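# Retrieve carton from behind shelf bottles onto desk

## Task

Get the carton that sits behind the row of bottles on the shelving unit and set it down on the desk. It counts only if the carton rests there on its own, with nothing from the robot holding it in place. At the end every bottle must still be standing upright on its shelf, and the robot must not have toppled or be left leaning.

## Robot and tools

ROBOT. A Hello Robot Stretch 3: a two-wheeled base (0.33 m long, 0.34 m wide), a lift sliding up a mast, and one telescoping arm that sticks out to the robot's RIGHT side, ending in a wrist (yaw, pitch, roll) and a two-finger gripper. The arm cannot reach forward, so the gripper is moved along the robot's forward direction by driving the base. The base can only drive straight or spin in place; it cannot move sideways. Spins pivot about the point midway between the drive wheels, 0.05 m behind the front edge. Fully retracted with the wrist folded, a spin sweeps a circle of radius 0.28 m; an unfolded, level gripper reaches beyond that circle.

FRAMES. Base frame: origin on the floor between the drive wheels, x forward, y left, z up. Odometry frame is the base frame where the scene began. hand_pose is reported in the base frame at the point where the closed fingertips meet; with all wrist joints at zero its x axis points up, y back toward the mast, z toward the rear. Fingertips are round pads 0.04 m wide.

execute_actions. Argument actions: a list holding one action, or empty (empty just reports state and images). An action may contain base, joints, or both, plus optional contact_limits; their motions begin together. base holds exactly one key: translate_m, an offset in metres from where the base last reported itself, positive forward, range -1 to 1; or rotate_rad, an offset in radians, positive counter-clockwise (left), range -3.2 to 3.2. joints is one dictionary keyed by joint name, each value an absolute target: lift_m 0 to 1.1 (arm height); arm_m 0 to 0.52 (extension); wrist_yaw_rad -1.345 to 4.42 (0 along the arm, positive toward the front, 3.0 folded over the base); wrist_pitch_rad -1.57 to 0.451 (0 level, negative tips fingers down); wrist_roll_rad -2.911 to 2.911 (0 fingers side by side); gripper_m -0.089 to 0.179 (larger is wider; the actual fingertip gap is smaller than the value, by about 0.007 nearly closed up to 0.025 wide open, and zero below 0.007); head_pan_rad -3.953 to 1.73 (0 forward, positive left, -1.57 along the arm); head_tilt_rad -1.53 to 0.419 (negative down). contact_limits takes only arm_m: a motor effort percentage, 1 to 100, at which the arm motion halts; lower is gentler but too low stops instantly, and it also caps holding force until the next action. Argument cameras: list from head_camera, nav_camera, wrist_camera, all; omitted, null or ["all"] gives all, [] gives none. Bad keys or out-of-range values reject the whole call. Any joint or the base left out of an action may still be driving toward its earlier target. No action runs past 15 s. If one result reports a stop, later movement, wait and finished_scene calls in that same reply are skipped.

wait: seconds 0 to 10; commands nothing, returns state and images. zoom_image: camera plus region [x0, y0, x1, y1] in pixels of that camera's latest full image, top-left origin, at most 504 by 504. finished_scene: scene, the integer of the current scene; ends it irreversibly once your last command has been held, and reports success. Replying with no tool call ends everything.

RESULTS. Tolerances for done: lift and arm ±0.004, wrist yaw/roll ±0.02, pitch ±0.05, gripper ±0.004, head ±0.02. base_status and joint_status give each motion's outcome: done (for the base, wheels turned the commanded amount even if slipping), off_target (resting short of target, maybe still pushing), contact_stop, time_out, torque_fault (after these the target is dropped and the joint holds where it is, unless slack or off). Arm and lift contact_stop when pushing firmly and then go slack until commanded again; a slack lift can sink under load or be pushed up by closing fingers on a surface. Base, wrist and head have no contact stop. A wrist servo pushed hard for several seconds switches off for 10 s. on_its_own covers uncommanded joints; its "held at" is a target, not a position, and effort outside the rest range suggests contact or load. motor_effort is percent of maximum, positive toward larger values, bracket is the peak; readings carry fixed bias and noise. Positive wheel effort pushes forward. lidar_m: 12 distances in metres from the base origin, 30-degree sectors, 1st straight ahead then counter-clockwise (4th left, 7th behind, 10th right), '-' means nothing; scan plane 0.17 m up, range 0.15 to 12 m, blind to clear objects, partly blocked by the mast and by robot parts when the lift is low. wrist_depth_mm (45 to 1000) and head_depth_mm (280 to 4000, image sideways) are 7x7 grids of median depth, row by row from top left. base_odometry counts wheel turns; heading in -3.142 to 3.142, positive left; turned_by_wheels and turned_by_imu give turn since the last result; base_tilt in degrees, forward and right positive, with a fixed bias up to about 4.

GRIPPER. To hold, command a width below the object's; smaller squeezes harder, but the stall guard may ease off so things can slip. Neither status nor reading confirms a grasp. Release by opening at least 0.02 beyond the touch value. To re-squeeze send a different value.

SPEED. Base goes up to 0.30 m/s and 1.9 rad/s only when stowed (lift_m under 0.30, arm_m under 0.03, wrist_yaw_rad over 2.54); otherwise 0.10 m/s and 0.63 rad/s.

CAUTIONS. Fold or unfold the wrist only with lift_m in 0.32 to 0.95, wrist_pitch_rad -0.4, roll near 0; once folded the lift may go down to 0.25. If wrist_yaw_rad is under -0.4, keep pitch at -0.5 or lower. Pushing the arm into something rigid with the gripper above roughly 0.45 m can tip the robot before it stops, more so with a raised contact limit or a repeated push. Do not drive while gripping or pushing against something fixed; snagging furniture, especially reversing, can tip it. If tilted, reverse the last move in small steps, free the gripper, and drop lift_m to about 0.2 if needed. Objects may occasionally be nudged by outside forces. Avoid drops, slips, slams, hard hits and knocking bottles over. The scene keeps running while you think; quick, efficient robot motion is preferred.

Each tool is called after "Emit:" in YAML: its name, and indented under it one key for each argument.

## Session

Emit:
execute_actions:
  actions: []

Scene clock: 0.00 s.
base_odometry: x=+0.000 y=+0.000 heading=+0.000 (m, m, rad; odometry frame)
turned_by_wheels: +0.000 (rad since the last result)
turned_by_imu: +0.000 (rad since the last result)
base_tilt: forward=-0.9 right=+0.6 (deg)
lidar_m: 1.91 1.40 1.35 1.41 1.91 1.96 2.07 2.10 2.28 2.13 2.34 1.99
head_depth_mm: 1998 2304 2331 2312 2319 2322 2273 / 1998 2440 2434 2423 2444 2455 2296 / 2020 2577 2579 2583 2577 2602 2288 / 2023 2705 2709 2685 2711 2719 2285 / 2032 2342 2362 2370 2405 2431 2284 / 1943 2015 2017 2031 2069 2065 2053 / 1755 1768 1774 1789 1786 1796 1816
base_status: not commanded
joint_positions: lift_m=+0.381 arm_m=+0.002 wrist_yaw_rad=+2.884 wrist_pitch_rad=-0.390 wrist_roll_rad=-0.002 gripper_m=+0.037 head_pan_rad=+0.010 head_tilt_rad=-0.007
joint_status: not commanded
motor_effort: left_wheel=+0 right_wheel=+0 lift_m=+33 arm_m=+0 wrist_yaw_rad=+0 wrist_pitch_rad=+6 wrist_roll_rad=+0 gripper_m=+0 head_pan_rad=+0 head_tilt_rad=+1 (%)
hand_pose: x=+0.0369 y=+0.0737 z=+0.3999 quat_wxyz=(+0.225, +0.704, +0.047, +0.671) (m; base frame)
wrist_depth_mm: - - - - - - - / - - - - - - - / - - - - - - - / - - 980 931 932 914 911 / 784 - 816 757 772 743 735 / 650 641 - 627 - 626 617 / 559 557 543 545 542 533 525
pictures: head_camera (sideways: a quarter turn clockwise sets it upright), nav_camera (sideways: a quarter turn counterclockwise sets it upright), wrist_camera
Images, in order (width x height): head_camera 896x504, nav_camera 672x504, wrist_camera 644x364.

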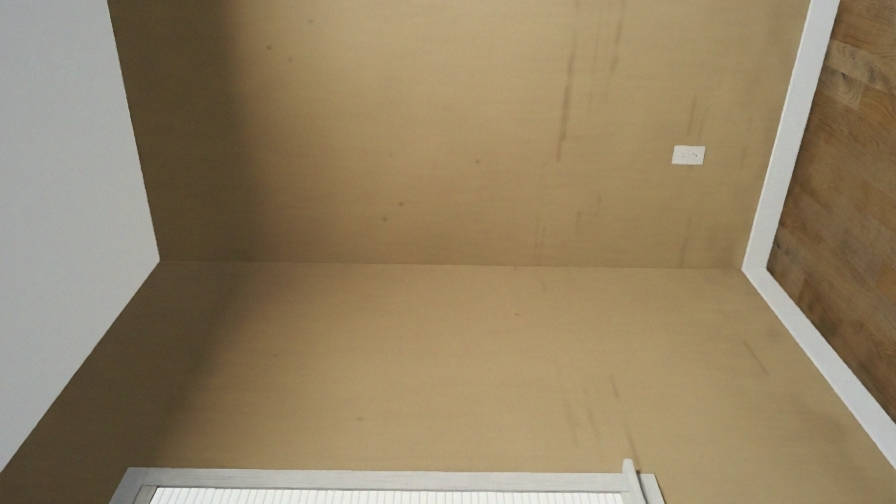

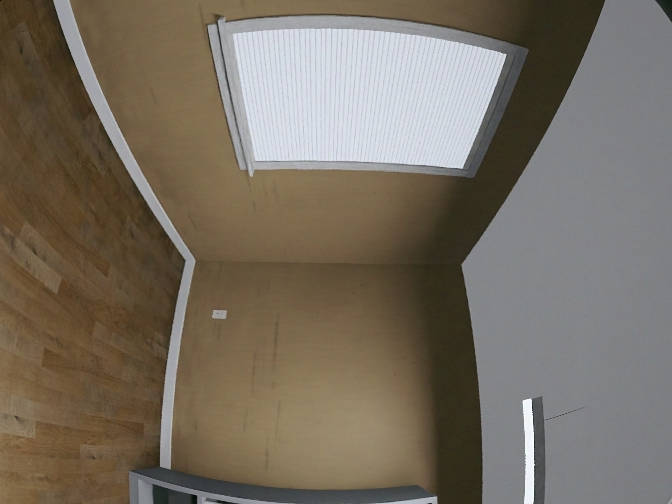

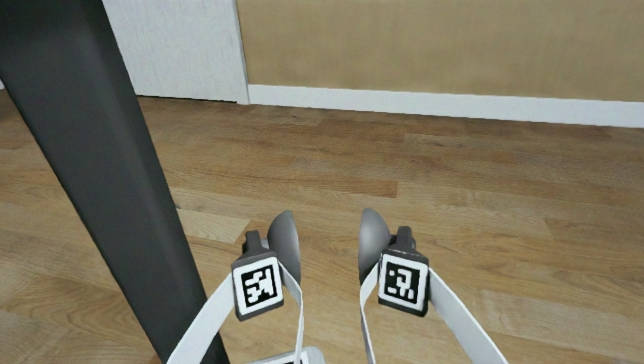

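Emit:
execute_actions:
  actions:
    - {"joints": {"head_pan_rad": -1.2, "head_tilt_rad": -0.3}}
  cameras: ["head_camera", "nav_camera"]

Scene clock: 1.37 s.
base_odometry: x=+0.000 y=+0.000 heading=+0.000 (m, m, rad; odometry frame)
turned_by_wheels: +0.000 (rad since the last result)
turned_by_imu: +0.000 (rad since the last result)
base_tilt: forward=-0.9 right=+0.7 (deg)
lidar_m: 1.90 1.41 1.36 1.41 1.91 1.96 2.06 2.11 2.28 2.13 2.34 1.99
head_depth_mm: 2523 2611 2692 2814 2794 2032 1573 / 2748 2837 2947 3123 2821 2038 1580 / 2962 3091 3304 3464 2793 2024 1574 / 2784 2940 3091 3315 2786 2006 1569 / 2441 2271 2415 2561 2594 2005 1563 / 2315 2404 2582 2593 2608 1994 1555 / 2179 2311 2398 2369 2586 1973 1553
base_status: not commanded
joint_positions: lift_m=+0.381 arm_m=+0.002 wrist_yaw_rad=+2.884 wrist_pitch_rad=-0.390 wrist_roll_rad=-0.002 gripper_m=+0.037 head_pan_rad=-1.193 head_tilt_rad=-0.296
joint_status: all done
motor_effort: left_wheel=+0(1) right_wheel=+0(0) lift_m=+33(33) arm_m=+0(0) wrist_yaw_rad=+0(1) wrist_pitch_rad=+6(6) wrist_roll_rad=+1(0) gripper_m=+0(0) head_pan_rad=-3(48) head_tilt_rad=-3(28) (%)
hand_pose: x=+0.0369 y=+0.0737 z=+0.3999 quat_wxyz=(+0.225, +0.704, +0.047, +0.671) (m; base frame)
wrist_depth_mm: - - - - - - - / - - - - - - - / - - - - - - - / - - 958 946 933 928 910 / 785 - 807 759 775 739 737 / 656 637 - 629 - 621 620 / 568 560 541 541 541 524 529
pictures: head_camera (sideways: a quarter turn clockwise sets it upright), nav_camera (sideways: a quarter turn counterclockwise sets it upright)
Images, in order (width x height): head_camera 896x504, nav_camera 672x504.

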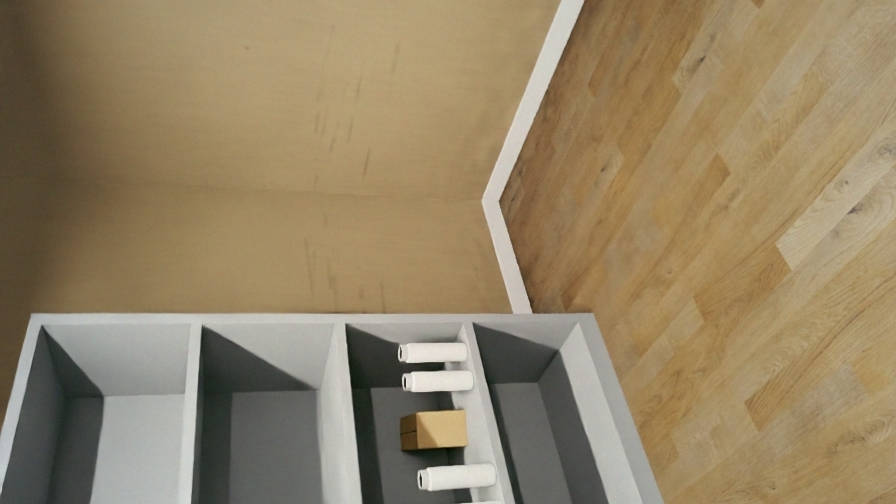

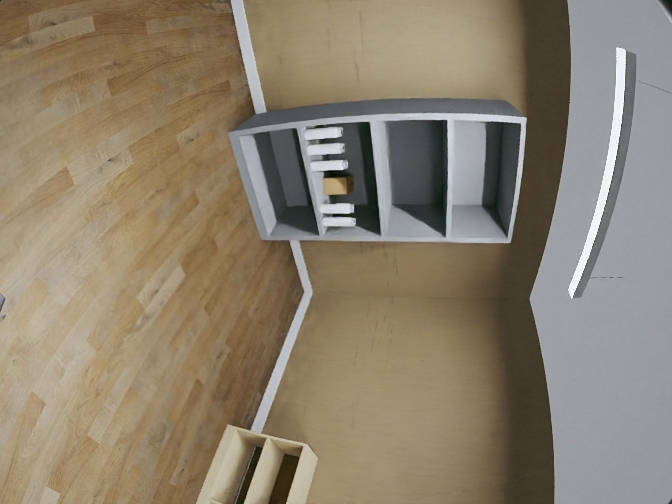

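Emit:
execute_actions:
  actions:
    - {"joints": {"head_pan_rad": -2.8, "head_tilt_rad": -0.3}}
  cameras: ["head_camera", "nav_camera"]

Scene clock: 2.87 s.
base_odometry: x=+0.000 y=+0.000 heading=+0.000 (m, m, rad; odometry frame)
turned_by_wheels: +0.000 (rad since the last result)
turned_by_imu: +0.000 (rad since the last result)
base_tilt: forward=-0.9 right=+0.7 (deg)
lidar_m: 1.91 1.40 1.36 1.41 1.92 1.96 2.06 2.11 2.28 2.13 2.34 1.98
head_depth_mm: 2405 2505 2618 2702 2713 2026 1579 / 2632 2736 2862 3003 2794 2033 1582 / 2898 3022 3176 3371 2793 2011 1578 / 2881 3007 3249 3436 2814 2014 1578 / 2644 2802 2968 3147 2764 1998 1558 / 2461 2586 2700 2876 2765 1997 1556 / 2283 2399 2490 2625 2680 1976 1550
base_status: not commanded
joint_positions: lift_m=+0.381 arm_m=+0.002 wrist_yaw_rad=+2.884 wrist_pitch_rad=-0.390 wrist_roll_rad=-0.002 gripper_m=+0.037 head_pan_rad=-2.793 head_tilt_rad=-0.296
joint_status: all done
motor_effort: left_wheel=+0(0) right_wheel=+0(0) lift_m=+34(33) arm_m=+0(0) wrist_yaw_rad=+0(1) wrist_pitch_rad=+6(6) wrist_roll_rad=+1(0) gripper_m=+0(0) head_pan_rad=-4(44) head_tilt_rad=-3(3) (%)
hand_pose: x=+0.0369 y=+0.0737 z=+0.3999 quat_wxyz=(+0.225, +0.704, +0.047, +0.671) (m; base frame)
wrist_depth_mm: - - - - - - - / - - - - - - - / - - - - - - - / - - 971 951 953 927 908 / 792 - 803 773 785 736 738 / 662 645 - 644 - 624 610 / 566 559 550 548 534 534 524
pictures: head_camera (sideways: a quarter turn clockwise sets it upright), nav_camera (sideways: a quarter turn counterclockwise sets it upright)
Images, in order (width x height): head_camera 896x504, nav_camera 672x504.

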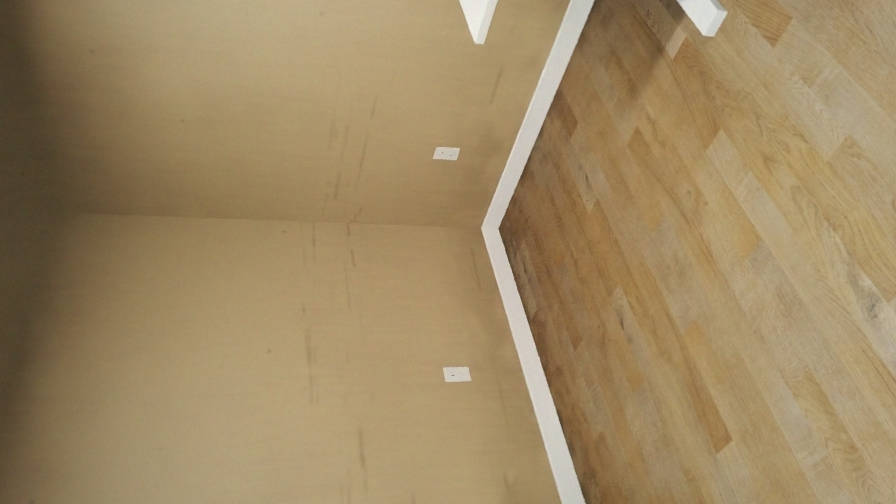

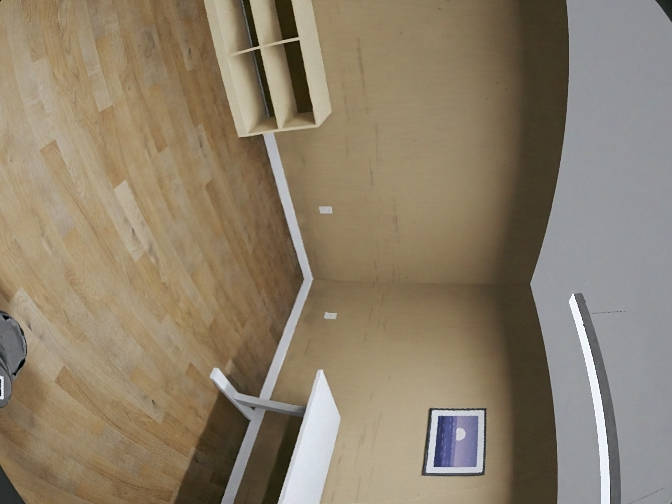

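Emit:
execute_actions:
  actions:
    - {"joints": {"head_pan_rad": -0.9, "head_tilt_rad": -0.35, "lift_m": 0.28}}
  cameras: ["head_camera"]

Scene clock: 5.00 s.
base_odometry: x=+0.000 y=+0.000 heading=+0.000 (m, m, rad; odometry frame)
turned_by_wheels: +0.000 (rad since the last result)
turned_by_imu: +0.000 (rad since the last result)
base_tilt: forward=-1.0 right=+0.7 (deg)
lidar_m: 1.91 1.40 1.35 1.41 1.91 1.96 2.07 2.11 2.28 2.12 2.34 1.98
head_depth_mm: 2630 2804 3030 3300 2589 1906 1508 / 2103 2246 2860 3136 2572 1896 1505 / 2330 2459 2543 2533 2523 1898 1507 / 2268 2421 2537 2468 2438 1888 1493 / 2180 2320 2468 2257 2374 1882 1495 / 1856 2003 2195 2404 2298 1870 1481 / 2040 2151 2291 2424 2507 1870 1473
base_status: not commanded
joint_positions: lift_m=+0.280 arm_m=+0.002 wrist_yaw_rad=+2.884 wrist_pitch_rad=-0.391 wrist_roll_rad=-0.002 gripper_m=+0.037 head_pan_rad=-0.907 head_tilt_rad=-0.346
joint_status: all done
motor_effort: left_wheel=+0(0) right_wheel=+0(0) lift_m=+26(30) arm_m=+0(0) wrist_yaw_rad=+1(0) wrist_pitch_rad=+7(7) wrist_roll_rad=+1(1) gripper_m=+0(0) head_pan_rad=+4(45) head_tilt_rad=-3(11) (%)
hand_pose: x=+0.0369 y=+0.0737 z=+0.2991 quat_wxyz=(+0.226, +0.704, +0.047, +0.671) (m; base frame)
wrist_depth_mm: - - - - - - - / - - - - - - - / - - - - 980 999 976 / 805 - 790 774 752 732 726 / 637 - 635 612 631 596 590 / 527 521 - 508 - 500 501 / 454 - - 436 426 424 423
pictures: head_camera (sideways: a quarter turn clockwise sets it upright)
Images, in order (width x height): head_camera 896x504.

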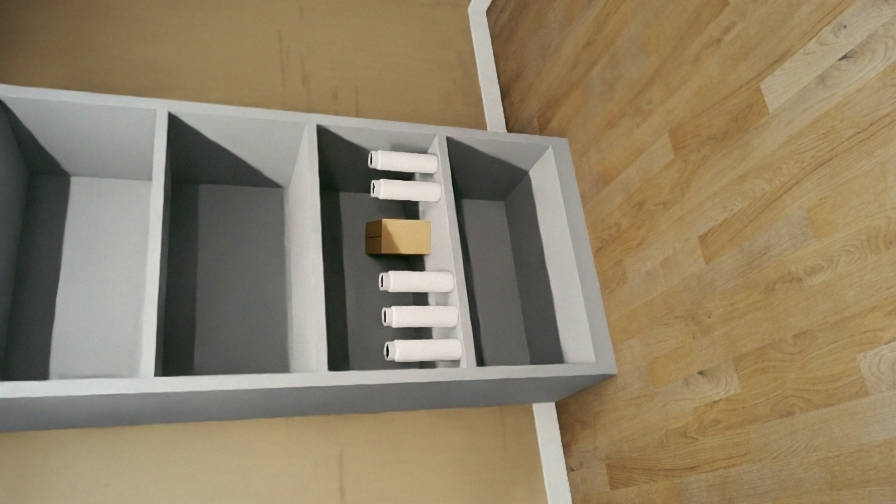

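Emit:
zoom_image:
  camera: "head_camera"
  region: [300, 120, 500, 380]

Emit:
execute_actions:
  actions:
    - {"base": {"rotate_rad": -1.12}, "joints": {"head_pan_rad": 0.2, "head_tilt_rad": -0.5}}
  cameras: ["head_camera"]

Emit:
execute_actions:
  actions:
    - {"base": {"translate_m": 1.0}, "joints": {"head_pan_rad": 0.3}}
  cameras: ["head_camera", "nav_camera"]

Region (300, 120, 500, 380) of head_camera's 896x504 image, scaled by 1.938, with more detail than that image has; it fills the left 388 columns of this view, and the rest is white.

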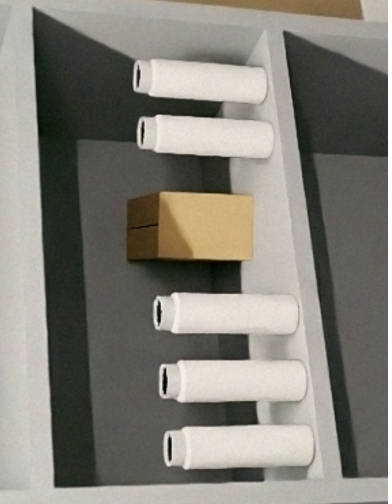

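Scene clock: 7.33 s.
base_odometry: x=+0.000 y=+0.000 heading=-1.120 (m, m, rad; odometry frame)
turned_by_wheels: -1.120 (rad since the last result)
turned_by_imu: -1.100 (rad since the last result)
base_tilt: forward=-0.9 right=+0.6 (deg)
lidar_m: 2.34 1.99 2.04 1.43 1.36 1.39 1.80 1.97 2.07 2.54 2.03 2.13
head_depth_mm: 2589 2865 3194 2804 2071 1631 1348 / 2076 2661 3005 2783 2061 1620 1342 / 2255 2435 2456 2594 2034 1623 1341 / 2253 2404 2458 2594 2046 1612 1336 / 2142 2298 2270 2572 2032 1608 1329 / 1775 2037 2137 2485 2015 1603 1323 / 1998 2182 2365 2509 2002 1593 1319
base_status: done
joint_positions: lift_m=+0.280 arm_m=+0.002 wrist_yaw_rad=+2.884 wrist_pitch_rad=-0.391 wrist_roll_rad=-0.002 gripper_m=+0.037 head_pan_rad=+0.193 head_tilt_rad=-0.494
joint_status: all done
motor_effort: left_wheel=+1(8) right_wheel=-2(9) lift_m=+25(26) arm_m=+0(0) wrist_yaw_rad=+0(1) wrist_pitch_rad=+7(7) wrist_roll_rad=+0(1) gripper_m=+0(1) head_pan_rad=+5(46) head_tilt_rad=-4(20) (%)
hand_pose: x=+0.0369 y=+0.0737 z=+0.2991 quat_wxyz=(+0.226, +0.704, +0.047, +0.671) (m; base frame)
wrist_depth_mm: - - - - - - - / - - - - - - - / - - - - 997 962 952 / 795 - 792 774 757 738 735 / 630 - 640 617 620 600 585 / 529 513 - 505 - 500 494 / 452 - - 431 433 425 420
pictures: head_camera (sideways: a quarter turn clockwise sets it upright)
Images, in order (width x height): head_camera 896x504.

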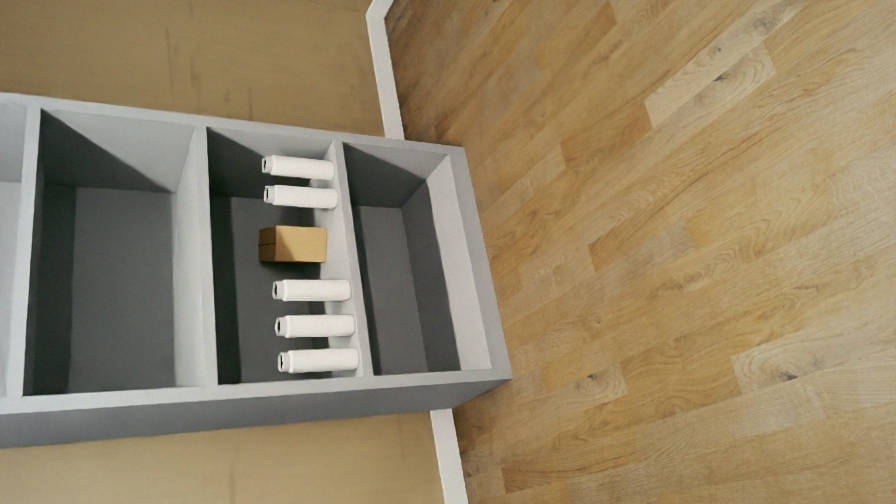

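Scene clock: 12.43 s.
base_odometry: x=+0.436 y=-0.900 heading=-1.120 (m, m, rad; odometry frame)
turned_by_wheels: +0.000 (rad since the last result)
turned_by_imu: +0.009 (rad since the last result)
base_tilt: forward=-0.9 right=+0.7 (deg)
lidar_m: 1.34 1.10 1.60 2.00 1.90 1.94 2.55 2.76 2.79 1.69 1.50 1.92
head_depth_mm: 1140 1220 1344 2087 2074 1632 1347 / 1354 1426 1430 1447 1698 1625 1346 / 1420 1531 1702 1418 1854 1620 1339 / 1377 1487 1541 1471 1842 1590 1331 / 1338 1431 1592 1462 1778 1558 1333 / 1303 1390 1260 1389 1752 1516 1327 / 1263 1360 1235 1372 1268 1477 1318
base_status: done
joint_positions: lift_m=+0.280 arm_m=+0.002 wrist_yaw_rad=+2.884 wrist_pitch_rad=-0.391 wrist_roll_rad=-0.002 gripper_m=+0.037 head_pan_rad=+0.293 head_tilt_rad=-0.495
joint_status: all done
motor_effort: left_wheel=+0(9) right_wheel=-1(6) lift_m=+26(27) arm_m=+0(0) wrist_yaw_rad=+1(1) wrist_pitch_rad=+7(7) wrist_roll_rad=+1(1) gripper_m=+0(0) head_pan_rad=+5(17) head_tilt_rad=-3(4) (%)
hand_pose: x=+0.0369 y=+0.0736 z=+0.2990 quat_wxyz=(+0.226, +0.704, +0.048, +0.671) (m; base frame)
wrist_depth_mm: - - - - - - - / - - - - - - - / - - - - - 980 893 / 823 - 788 776 754 729 710 / 642 - 648 608 625 603 589 / 534 512 - 514 - 494 491 / 454 - - 434 428 426 423
pictures: head_camera (sideways: a quarter turn clockwise sets it upright), nav_camera (sideways: a quarter turn counterclockwise sets it upright)
Images, in order (width x height): head_camera 896x504, nav_camera 672x504.

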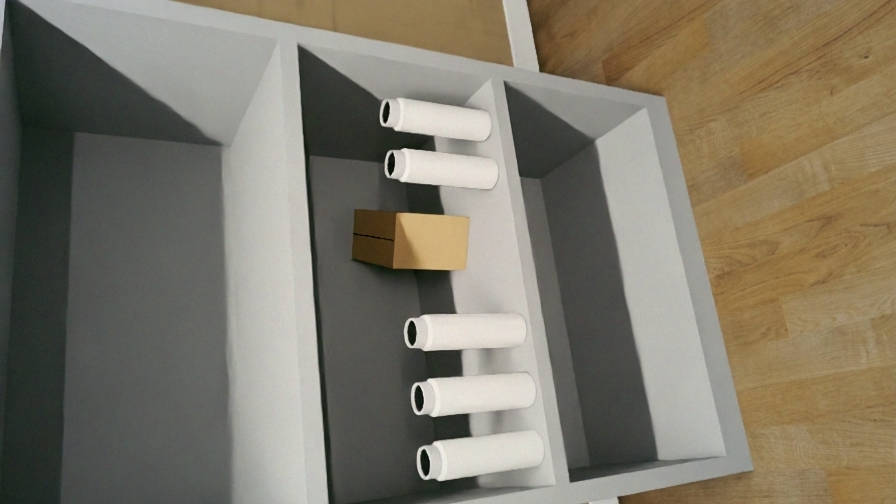

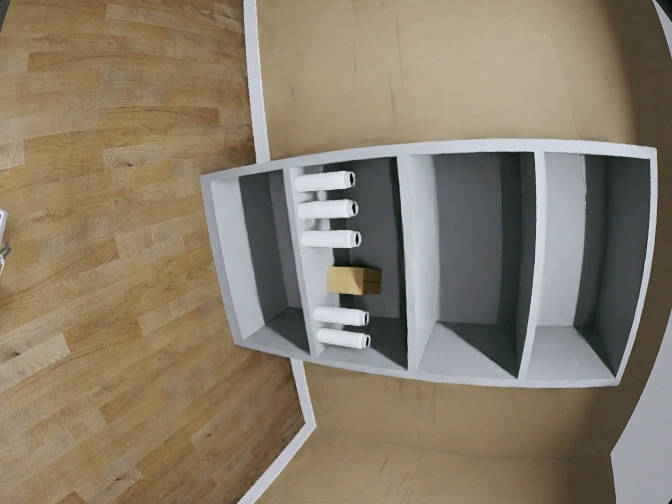

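Emit:
execute_actions:
  actions:
    - {"base": {"translate_m": 0.59}}
  cameras: []

Emit:
execute_actions:
  actions:
    - {"base": {"rotate_rad": 1.82}, "joints": {"head_pan_rad": -1.57, "head_tilt_rad": -0.75}}
  cameras: []

Emit:
execute_actions:
  actions:
    - {"base": {"translate_m": 0.22}, "joints": {"lift_m": 0.55}}
  cameras: ["head_camera", "nav_camera"]

Scene clock: 16.97 s.
base_odometry: x=+0.693 y=-1.431 heading=-1.120 (m, m, rad; odometry frame)
turned_by_wheels: +0.000 (rad since the last result)
turned_by_imu: +0.006 (rad since the last result)
base_tilt: forward=-0.9 right=+0.7 (deg)
lidar_m: 0.76 1.05 0.71 1.45 2.22 2.28 3.00 3.27 1.75 1.37 1.55 1.59
head_depth_mm: 676 700 728 769 1522 1582 1342 / 801 836 858 776 934 985 1174 / 934 1004 991 766 1095 937 1245 / 921 1001 989 720 1130 897 1256 / 893 970 976 712 976 943 1220 / 867 938 970 673 1139 940 1186 / 842 912 957 665 1153 884 1154
base_status: done
joint_positions: lift_m=+0.280 arm_m=+0.002 wrist_yaw_rad=+2.884 wrist_pitch_rad=-0.391 wrist_roll_rad=-0.002 gripper_m=+0.037 head_pan_rad=+0.293 head_tilt_rad=-0.495
joint_status: not commanded
motor_effort: left_wheel=+0(7) right_wheel=-1(6) lift_m=+26(26) arm_m=+0(0) wrist_yaw_rad=+1(0) wrist_pitch_rad=+7(7) wrist_roll_rad=+1(1) gripper_m=+0(0) head_pan_rad=+5(4) head_tilt_rad=-4(4) (%)
hand_pose: x=+0.0368 y=+0.0736 z=+0.2990 quat_wxyz=(+0.226, +0.704, +0.048, +0.671) (m; base frame)
wrist_depth_mm: - - - - 794 910 782 / - - - - 866 958 847 / - - - - 815 793 777 / 809 - 773 764 714 645 601 / 653 - 644 618 620 595 553 / 523 513 - 509 - 502 491 / 451 - - 439 427 426 428
pictures: none
No camera images: the call's "cameras" was empty. Leave "cameras" out to get every camera's image.

Scene clock: 19.27 s.
base_odometry: x=+0.693 y=-1.431 heading=+0.700 (m, m, rad; odometry frame)
turned_by_wheels: +1.820 (rad since the last result)
turned_by_imu: +1.787 (rad since the last result)
base_tilt: forward=-1.0 right=+0.7 (deg)
lidar_m: 1.92 2.21 2.47 3.52 3.57 1.75 1.36 1.55 0.76 0.83 0.86 0.71
head_depth_mm: 645 706 1442 1788 1618 1372 1194 / 756 750 876 982 1502 1371 1189 / 912 757 1060 955 1301 1338 1183 / 949 748 1267 912 1391 1306 1178 / 927 741 1024 1037 997 1291 1176 / 904 735 985 1042 965 1272 1169 / 876 729 1113 1101 913 1259 1172
base_status: done
joint_positions: lift_m=+0.280 arm_m=+0.002 wrist_yaw_rad=+2.884 wrist_pitch_rad=-0.391 wrist_roll_rad=-0.002 gripper_m=+0.037 head_pan_rad=-1.563 head_tilt_rad=-0.741
joint_status: all done
motor_effort: left_wheel=-2(8) right_wheel=+2(14) lift_m=+26(27) arm_m=+0(0) wrist_yaw_rad=+0(0) wrist_pitch_rad=+7(7) wrist_roll_rad=+1(1) gripper_m=+0(0) head_pan_rad=-3(47) head_tilt_rad=-5(27) (%)
hand_pose: x=+0.0368 y=+0.0736 z=+0.2990 quat_wxyz=(+0.226, +0.704, +0.048, +0.671) (m; base frame)
wrist_depth_mm: - - - - - - - / - - - - - - - / - - - - 989 - 955 / 811 - 783 753 764 745 730 / 637 - 642 619 623 595 578 / 528 511 - 510 - 503 484 / 453 - - 435 428 426 425
pictures: none
No camera images: the call's "cameras" was empty. Leave "cameras" out to get every camera's image.

Scene clock: 22.63 s.
base_odometry: x=+0.861 y=-1.289 heading=+0.700 (m, m, rad; odometry frame)
turned_by_wheels: +0.000 (rad since the last result)
turned_by_imu: +0.002 (rad since the last result)
base_tilt: forward=-1.0 right=+0.6 (deg)
lidar_m: 1.80 2.01 2.24 3.51 3.75 1.95 1.57 1.76 0.85 0.99 0.56 1.11
head_depth_mm: 941 771 1050 958 1224 1349 1193 / 960 763 1236 938 1401 1345 1195 / 931 757 974 1033 1006 1313 1187 / 897 750 624 1058 974 1275 1182 / 865 742 616 1109 871 1271 1191 / 837 734 590 1109 857 1246 1165 / 811 727 564 1097 853 1213 1137
base_status: done
joint_positions: lift_m=+0.550 arm_m=+0.002 wrist_yaw_rad=+2.884 wrist_pitch_rad=-0.392 wrist_roll_rad=-0.002 gripper_m=+0.037 head_pan_rad=-1.563 head_tilt_rad=-0.741
joint_status: all done
motor_effort: left_wheel=-2(6) right_wheel=+2(10) lift_m=+41(44) arm_m=+0(0) wrist_yaw_rad=+1(0) wrist_pitch_rad=+7(7) wrist_roll_rad=+1(1) gripper_m=+0(0) head_pan_rad=-4(3) head_tilt_rad=-5(5) (%)
hand_pose: x=+0.0368 y=+0.0736 z=+0.5683 quat_wxyz=(+0.226, +0.704, +0.048, +0.671) (m; base frame)
wrist_depth_mm: - - - - - - - / - - - - - - - / - - - - - - - / - - - - - - - / - - - - - 974 976 / 882 828 - 840 - 813 817 / 750 738 728 723 710 702 690
pictures: head_camera (sideways: a quarter turn clockwise sets it upright), nav_camera (sideways: a quarter turn counterclockwise sets it upright)
Images, in order (width x height): head_camera 896x504, nav_camera 672x504.

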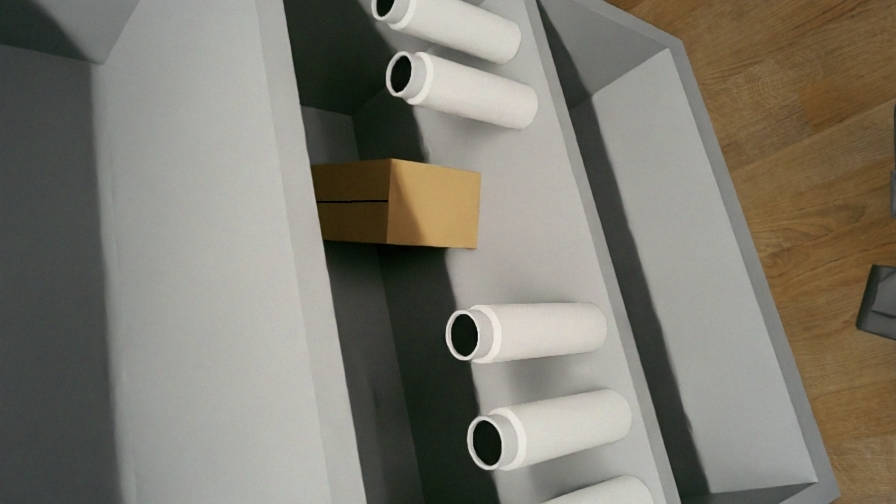

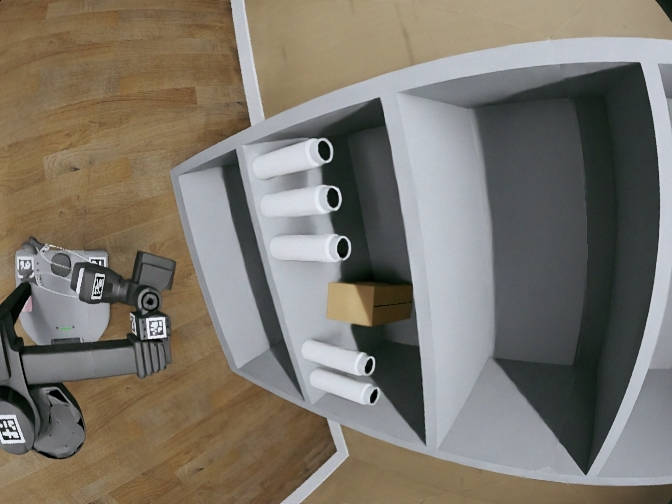

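Emit:
execute_actions:
  actions:
    - {"joints": {"wrist_yaw_rad": 0.0, "lift_m": 0.6}}

Scene clock: 25.27 s.
base_odometry: x=+0.861 y=-1.289 heading=+0.700 (m, m, rad; odometry frame)
turned_by_wheels: +0.000 (rad since the last result)
turned_by_imu: +0.000 (rad since the last result)
base_tilt: forward=-0.9 right=+0.7 (deg)
lidar_m: 1.79 2.00 2.24 3.51 3.77 1.95 1.58 1.76 0.85 0.99 0.56 1.11
head_depth_mm: 943 772 1051 958 1223 1348 1187 / 960 765 1231 937 1403 1338 1187 / 932 756 972 1035 1007 1313 1208 / 898 748 624 1058 976 1303 - / 867 741 618 1112 870 1275 1176 / 838 734 588 1109 856 1243 1169 / 811 727 563 1099 854 1210 1140
base_status: not commanded
joint_positions: lift_m=+0.600 arm_m=+0.002 wrist_yaw_rad=+0.002 wrist_pitch_rad=-0.392 wrist_roll_rad=-0.002 gripper_m=+0.037 head_pan_rad=-1.563 head_tilt_rad=-0.741
joint_status: all done
motor_effort: left_wheel=-2(2) right_wheel=+3(3) lift_m=+41(41) arm_m=+0(1) wrist_yaw_rad=-1(0) wrist_pitch_rad=+7(7) wrist_roll_rad=+1(1) gripper_m=+0(0) head_pan_rad=-4(4) head_tilt_rad=-5(5) (%)
hand_pose: x=-0.0211 y=-0.3742 z=+0.6183 quat_wxyz=(+0.695, +0.139, -0.692, -0.137) (m; base frame)
wrist_depth_mm: 239 604 278 701 501 398 433 / 474 283 300 678 604 432 475 / 464 292 336 491 483 456 512 / 318 321 352 387 441 683 - / 308 329 887 986 966 746 - / 452 769 823 816 - 760 892 / 433 674 700 697 712 761 756
pictures: head_camera (sideways: a quarter turn clockwise sets it upright), nav_camera (sideways: a quarter turn counterclockwise sets it upright), wrist_camera
Images, in order (width x height): head_camera 896x504, nav_camera 672x504, wrist_camera 644x364.

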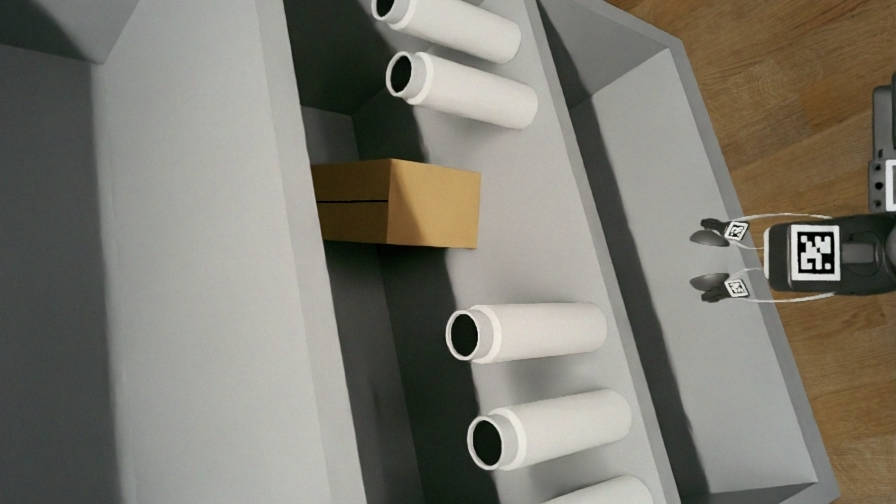

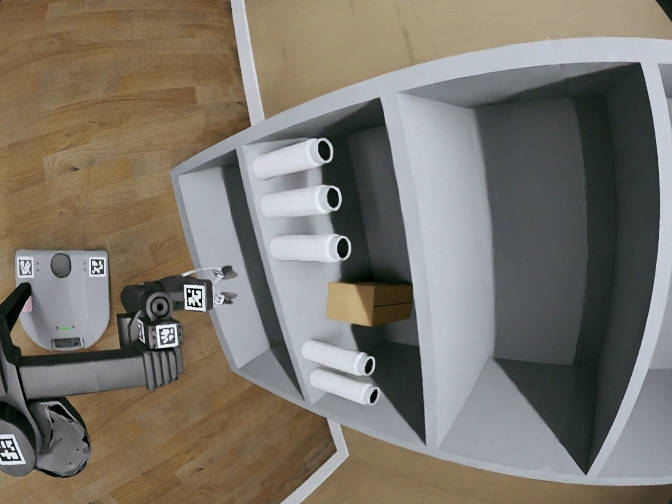

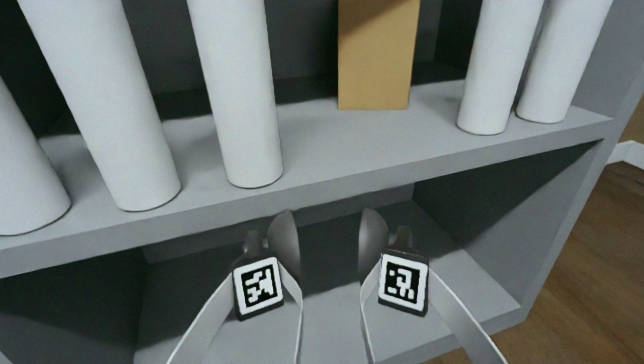

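Emit:
execute_actions:
  actions:
    - {"base": {"translate_m": -0.075}, "joints": {"wrist_pitch_rad": 0.0, "lift_m": 0.52, "gripper_m": 0.1}}
  cameras: ["head_camera", "wrist_camera"]

Scene clock: 28.73 s.
base_odometry: x=+0.804 y=-1.338 heading=+0.700 (m, m, rad; odometry frame)
turned_by_wheels: +0.000 (rad since the last result)
turned_by_imu: +0.000 (rad since the last result)
base_tilt: forward=-1.0 right=+0.7 (deg)
lidar_m: 1.83 2.08 2.32 3.48 3.74 1.88 1.51 1.69 0.82 1.01 0.61 0.62
head_depth_mm: 848 772 939 972 1216 1372 1195 / 955 764 1114 934 1301 1342 1194 / 948 755 1265 1092 1403 1313 1181 / 921 748 965 1022 999 1289 - / 889 742 620 1081 948 1276 1183 / 861 734 613 1103 862 1261 1172 / 832 728 585 1100 843 1232 1145
base_status: done
joint_positions: lift_m=+0.520 arm_m=+0.002 wrist_yaw_rad=+0.001 wrist_pitch_rad=-0.026 wrist_roll_rad=-0.002 gripper_m=+0.100 head_pan_rad=-1.563 head_tilt_rad=-0.741
joint_status: all done
motor_effort: left_wheel=-2(7) right_wheel=+2(3) lift_m=+26(37) arm_m=+0(0) wrist_yaw_rad=-1(1) wrist_pitch_rad=+10(11) wrist_roll_rad=+1(1) gripper_m=+0(93) head_pan_rad=-4(3) head_tilt_rad=-6(5) (%)
hand_pose: x=-0.0211 y=-0.4021 z=+0.6284 quat_wxyz=(+0.708, +0.010, -0.706, -0.009) (m; base frame)
wrist_depth_mm: 604 641 709 777 811 557 462 / 285 300 738 790 829 480 489 / 286 309 748 541 454 481 493 / 286 642 689 560 458 488 - / 292 405 411 437 430 481 - / 298 317 350 882 962 553 - / 416 788 846 878 854 669 991
pictures: head_camera (sideways: a quarter turn clockwise sets it upright), wrist_camera
Images, in order (width x height): head_camera 896x504, wrist_camera 644x364.

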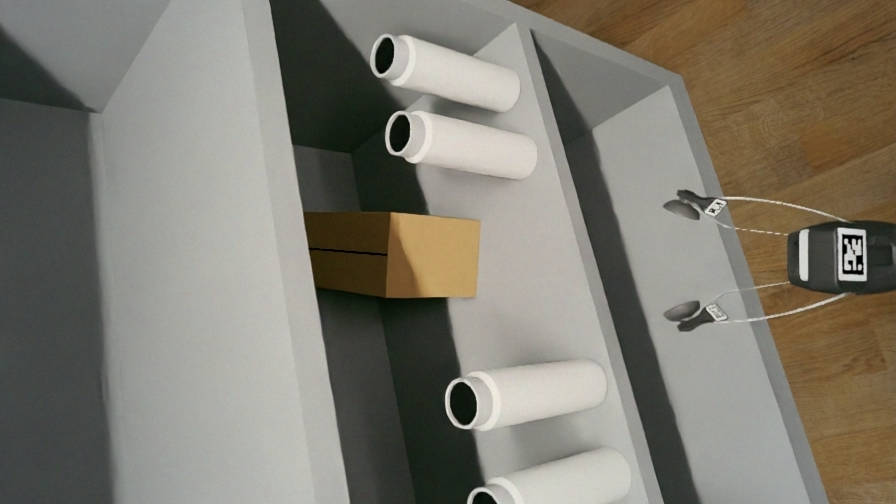

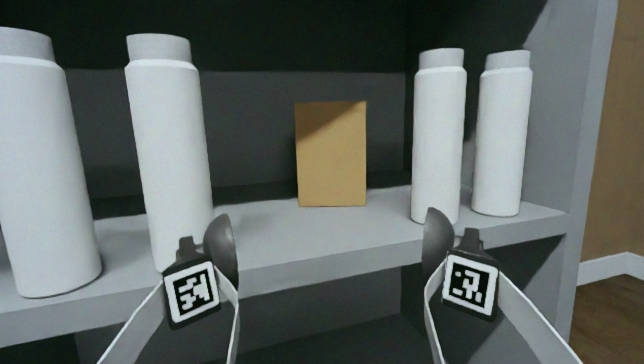

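Emit:
execute_actions:
  actions:
    - {"joints": {"arm_m": 0.22}}
  cameras: ["head_camera", "wrist_camera"]

Scene clock: 32.30 s.
base_odometry: x=+0.804 y=-1.338 heading=+0.700 (m, m, rad; odometry frame)
turned_by_wheels: +0.000 (rad since the last result)
turned_by_imu: +0.001 (rad since the last result)
base_tilt: forward=-0.9 right=+0.7 (deg)
lidar_m: 1.84 2.07 2.31 3.50 3.74 1.87 1.51 1.69 0.82 1.01 0.60 0.62
head_depth_mm: 846 769 939 972 1223 1371 1195 / 958 763 1117 936 1297 1337 1188 / 948 757 1271 1090 1401 - 1182 / 923 749 964 1021 950 - 1178 / 890 741 620 1082 952 1273 1177 / 860 734 614 1102 859 1263 1174 / 832 728 583 1098 842 1236 1146
base_status: not commanded
joint_positions: lift_m=+0.520 arm_m=+0.220 wrist_yaw_rad=+0.001 wrist_pitch_rad=-0.025 wrist_roll_rad=-0.002 gripper_m=+0.100 head_pan_rad=-1.563 head_tilt_rad=-0.741
joint_status: all done
motor_effort: left_wheel=-2(2) right_wheel=+2(2) lift_m=+26(26) arm_m=+4(4) wrist_yaw_rad=+0(0) wrist_pitch_rad=+10(10) wrist_roll_rad=+1(1) gripper_m=+0(0) head_pan_rad=-4(4) head_tilt_rad=-5(5) (%)
hand_pose: x=-0.0213 y=-0.6203 z=+0.6286 quat_wxyz=(+0.708, +0.009, -0.706, -0.009) (m; base frame)
wrist_depth_mm: 451 478 517 564 617 472 192 / 458 492 532 575 635 220 197 / 470 509 541 321 645 223 204 / 485 519 574 331 618 229 248 / 472 461 486 342 365 230 254 / 319 315 308 301 297 226 263 / 232 238 235 233 229 227 228
pictures: head_camera (sideways: a quarter turn clockwise sets it upright), wrist_camera
Images, in order (width x height): head_camera 896x504, wrist_camera 644x364.

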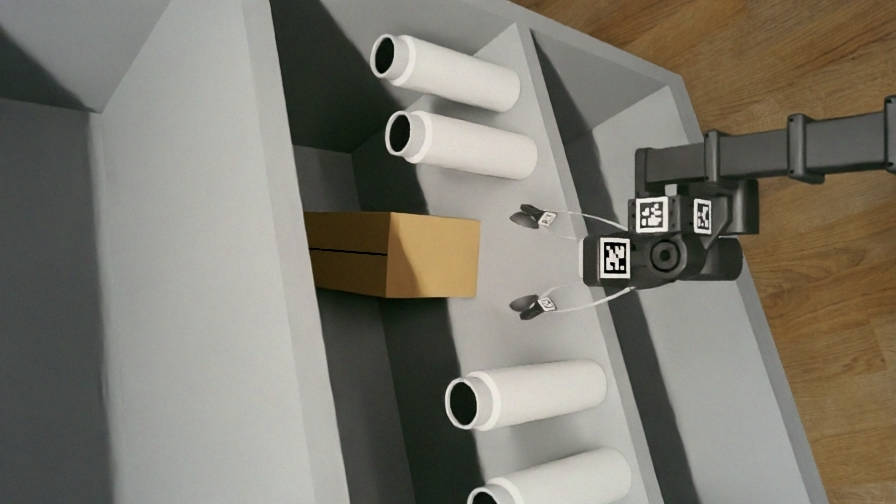

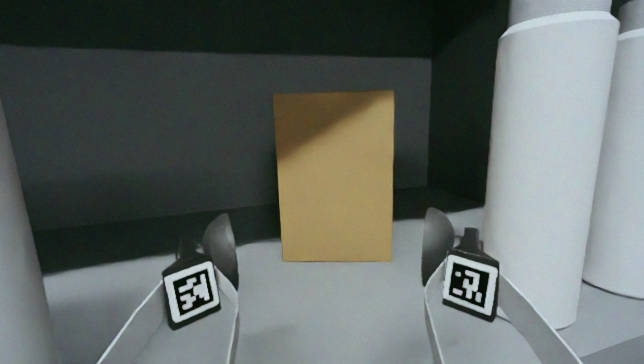

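Emit:
execute_actions:
  actions:
    - {"base": {"translate_m": -0.009}, "joints": {"arm_m": 0.33}}
  cameras: ["head_camera", "wrist_camera"]

Scene clock: 34.80 s.
base_odometry: x=+0.797 y=-1.343 heading=+0.700 (m, m, rad; odometry frame)
turned_by_wheels: +0.000 (rad since the last result)
turned_by_imu: +0.000 (rad since the last result)
base_tilt: forward=-0.9 right=+0.7 (deg)
lidar_m: 1.84 2.08 2.32 3.48 3.74 1.86 1.50 1.68 0.81 1.01 0.61 0.62
head_depth_mm: 831 772 928 981 1263 1378 1193 / 957 762 1101 942 1277 1346 1215 / 949 755 1269 1062 985 1312 1188 / 923 748 963 1014 - 1285 1180 / 891 742 960 1081 959 1266 1178 / 859 735 614 1104 870 1264 1171 / 836 729 586 1101 852 1235 1145
base_status: done
joint_positions: lift_m=+0.520 arm_m=+0.330 wrist_yaw_rad=+0.001 wrist_pitch_rad=-0.025 wrist_roll_rad=-0.002 gripper_m=+0.100 head_pan_rad=-1.563 head_tilt_rad=-0.741
joint_status: all done
motor_effort: left_wheel=-2(7) right_wheel=+2(4) lift_m=+26(26) arm_m=+5(5) wrist_yaw_rad=+0(0) wrist_pitch_rad=+10(10) wrist_roll_rad=+0(1) gripper_m=+0(0) head_pan_rad=-4(3) head_tilt_rad=-5(5) (%)
hand_pose: x=-0.0213 y=-0.7303 z=+0.6286 quat_wxyz=(+0.708, +0.009, -0.706, -0.009) (m; base frame)
wrist_depth_mm: 369 392 428 468 515 428 330 / 378 407 437 461 519 437 336 / 390 415 438 210 209 445 339 / 396 427 446 219 217 452 139 / 403 425 407 226 225 413 138 / 320 318 243 235 232 308 139 / 244 237 236 232 230 226 139
pictures: head_camera (sideways: a quarter turn clockwise sets it upright), wrist_camera
Images, in order (width x height): head_camera 896x504, wrist_camera 644x364.

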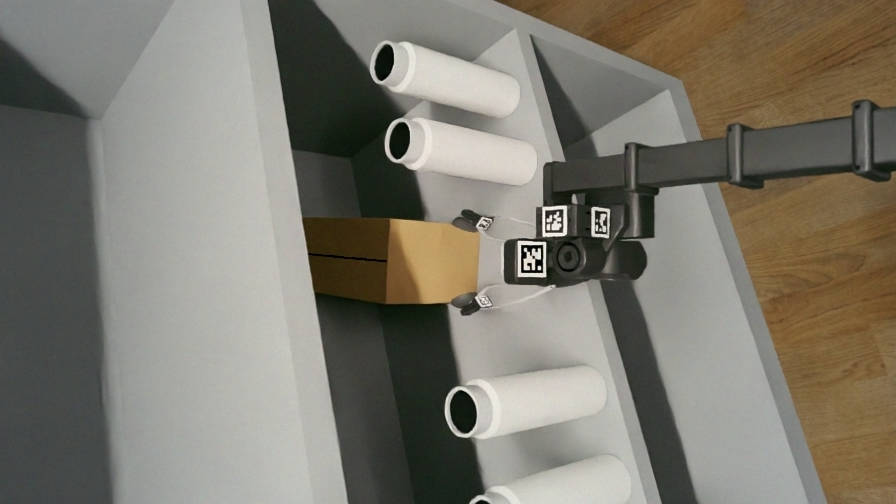

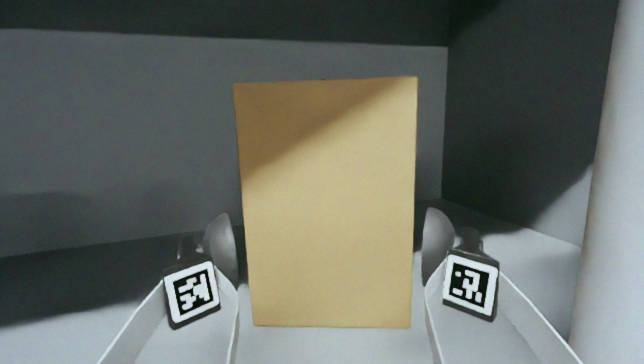

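Emit:
execute_actions:
  actions:
    - {"joints": {"gripper_m": 0.16}}
  cameras: ["head_camera", "wrist_camera"]

Scene clock: 36.00 s.
base_odometry: x=+0.797 y=-1.343 heading=+0.700 (m, m, rad; odometry frame)
turned_by_wheels: +0.000 (rad since the last result)
turned_by_imu: +0.000 (rad since the last result)
base_tilt: forward=-1.0 right=+0.7 (deg)
lidar_m: 1.84 2.09 2.33 3.48 3.73 1.87 1.50 1.68 0.81 1.01 0.61 0.62
head_depth_mm: 833 771 930 981 1264 1379 1194 / 958 762 1100 942 1280 1338 1215 / 950 755 1268 1032 985 1308 1185 / 925 748 964 1018 - 1288 1182 / 893 741 959 1092 971 1275 1176 / 863 735 613 1104 870 1269 1176 / 833 727 586 1098 849 1233 1148
base_status: not commanded
joint_positions: lift_m=+0.520 arm_m=+0.330 wrist_yaw_rad=+0.001 wrist_pitch_rad=-0.025 wrist_roll_rad=-0.002 gripper_m=+0.160 head_pan_rad=-1.563 head_tilt_rad=-0.741
joint_status: all done
motor_effort: left_wheel=-1(2) right_wheel=+2(2) lift_m=+25(26) arm_m=+5(4) wrist_yaw_rad=+0(0) wrist_pitch_rad=+9(10) wrist_roll_rad=+1(1) gripper_m=+0(93) head_pan_rad=-4(4) head_tilt_rad=-6(6) (%)
hand_pose: x=-0.0213 y=-0.7303 z=+0.6286 quat_wxyz=(+0.708, +0.009, -0.706, -0.009) (m; base frame)
wrist_depth_mm: 368 395 428 468 508 433 333 / 376 403 433 460 520 435 337 / 387 415 434 210 209 448 337 / 396 432 446 218 217 457 139 / 399 429 412 226 364 420 139 / 321 - 291 234 265 285 132 / 255 228 235 231 228 224 147
pictures: head_camera (sideways: a quarter turn clockwise sets it upright), wrist_camera
Images, in order (width x height): head_camera 896x504, wrist_camera 644x364.

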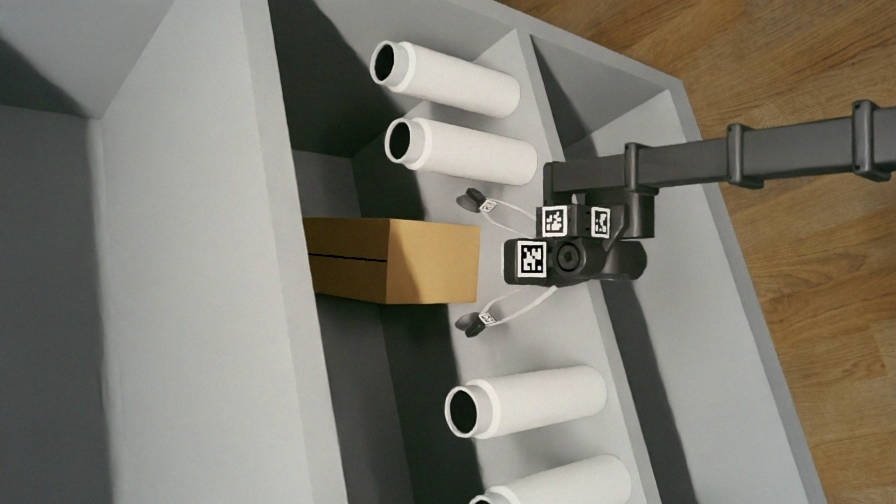

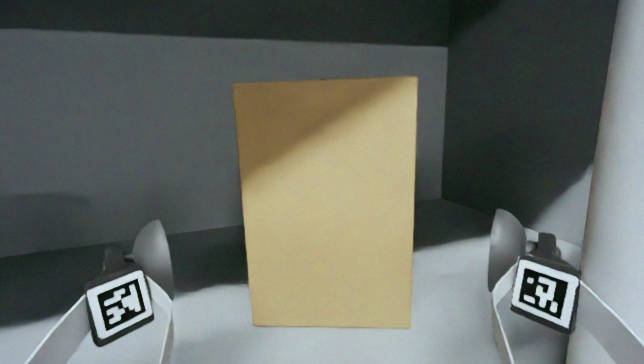

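Emit:
execute_actions:
  actions:
    - {"joints": {"arm_m": 0.42}, "contact_limits": {"arm_m": 15}}
  cameras: ["head_camera", "wrist_camera"]

Scene clock: 38.07 s.
base_odometry: x=+0.797 y=-1.343 heading=+0.700 (m, m, rad; odometry frame)
turned_by_wheels: +0.000 (rad since the last result)
turned_by_imu: +0.000 (rad since the last result)
base_tilt: forward=-1.0 right=+0.7 (deg)
lidar_m: 1.84 2.08 2.32 3.49 3.73 1.87 1.50 1.68 0.81 1.01 0.61 0.62
head_depth_mm: 832 770 929 983 1263 1374 1192 / 955 763 1099 942 1276 1347 1211 / 949 754 1269 1014 1397 1303 1190 / 924 748 963 990 1395 1294 1180 / 893 741 962 1082 970 1272 1176 / 865 735 612 1103 870 1262 1167 / 834 728 586 1099 853 1239 1142
base_status: not commanded
joint_positions: lift_m=+0.520 arm_m=+0.420 wrist_yaw_rad=+0.001 wrist_pitch_rad=-0.025 wrist_roll_rad=-0.002 gripper_m=+0.160 head_pan_rad=-1.563 head_tilt_rad=-0.741
joint_status: all done
motor_effort: left_wheel=-2(2) right_wheel=+2(2) lift_m=+26(25) arm_m=+4(5) wrist_yaw_rad=+0(0) wrist_pitch_rad=+10(10) wrist_roll_rad=+1(1) gripper_m=+0(1) head_pan_rad=-4(4) head_tilt_rad=-5(6) (%)
contact_limits: arm_m 15 (drawing in: default 30, maximum 49; extending or still: default 41, maximum 67)
hand_pose: x=-0.0213 y=-0.8203 z=+0.6286 quat_wxyz=(+0.708, +0.009, -0.706, -0.009) (m; base frame)
wrist_depth_mm: 299 322 348 383 419 393 307 / 308 328 120 118 115 374 309 / 317 333 124 121 119 381 313 / 326 347 129 126 123 386 321 / 334 356 133 130 127 387 324 / 319 - 138 135 132 260 287 / 254 228 144 141 137 217 215
pictures: head_camera (sideways: a quarter turn clockwise sets it upright), wrist_camera
Images, in order (width x height): head_camera 896x504, wrist_camera 644x364.

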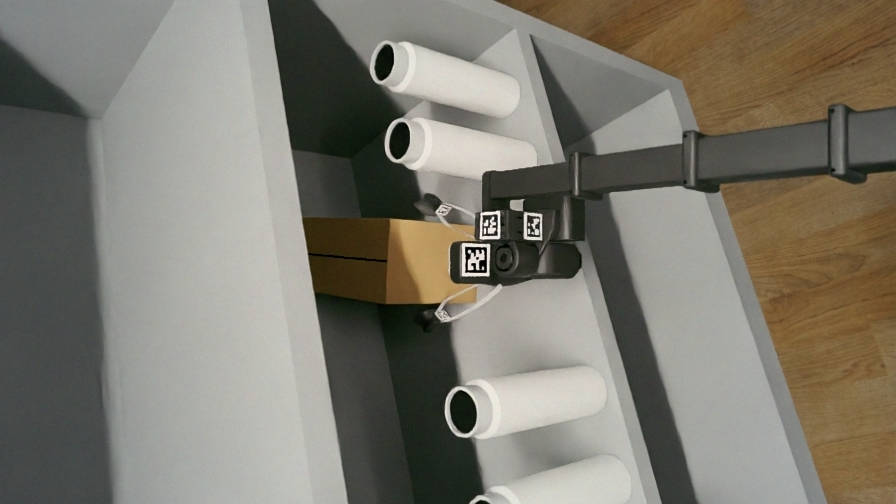

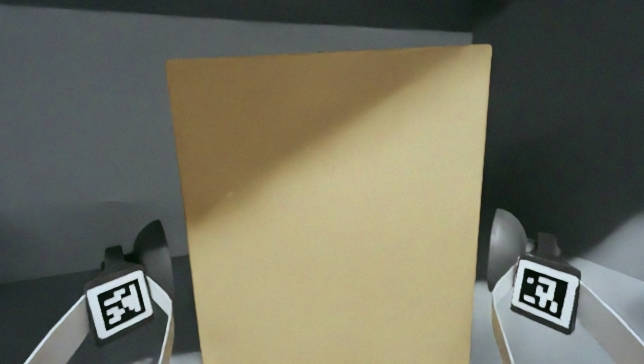

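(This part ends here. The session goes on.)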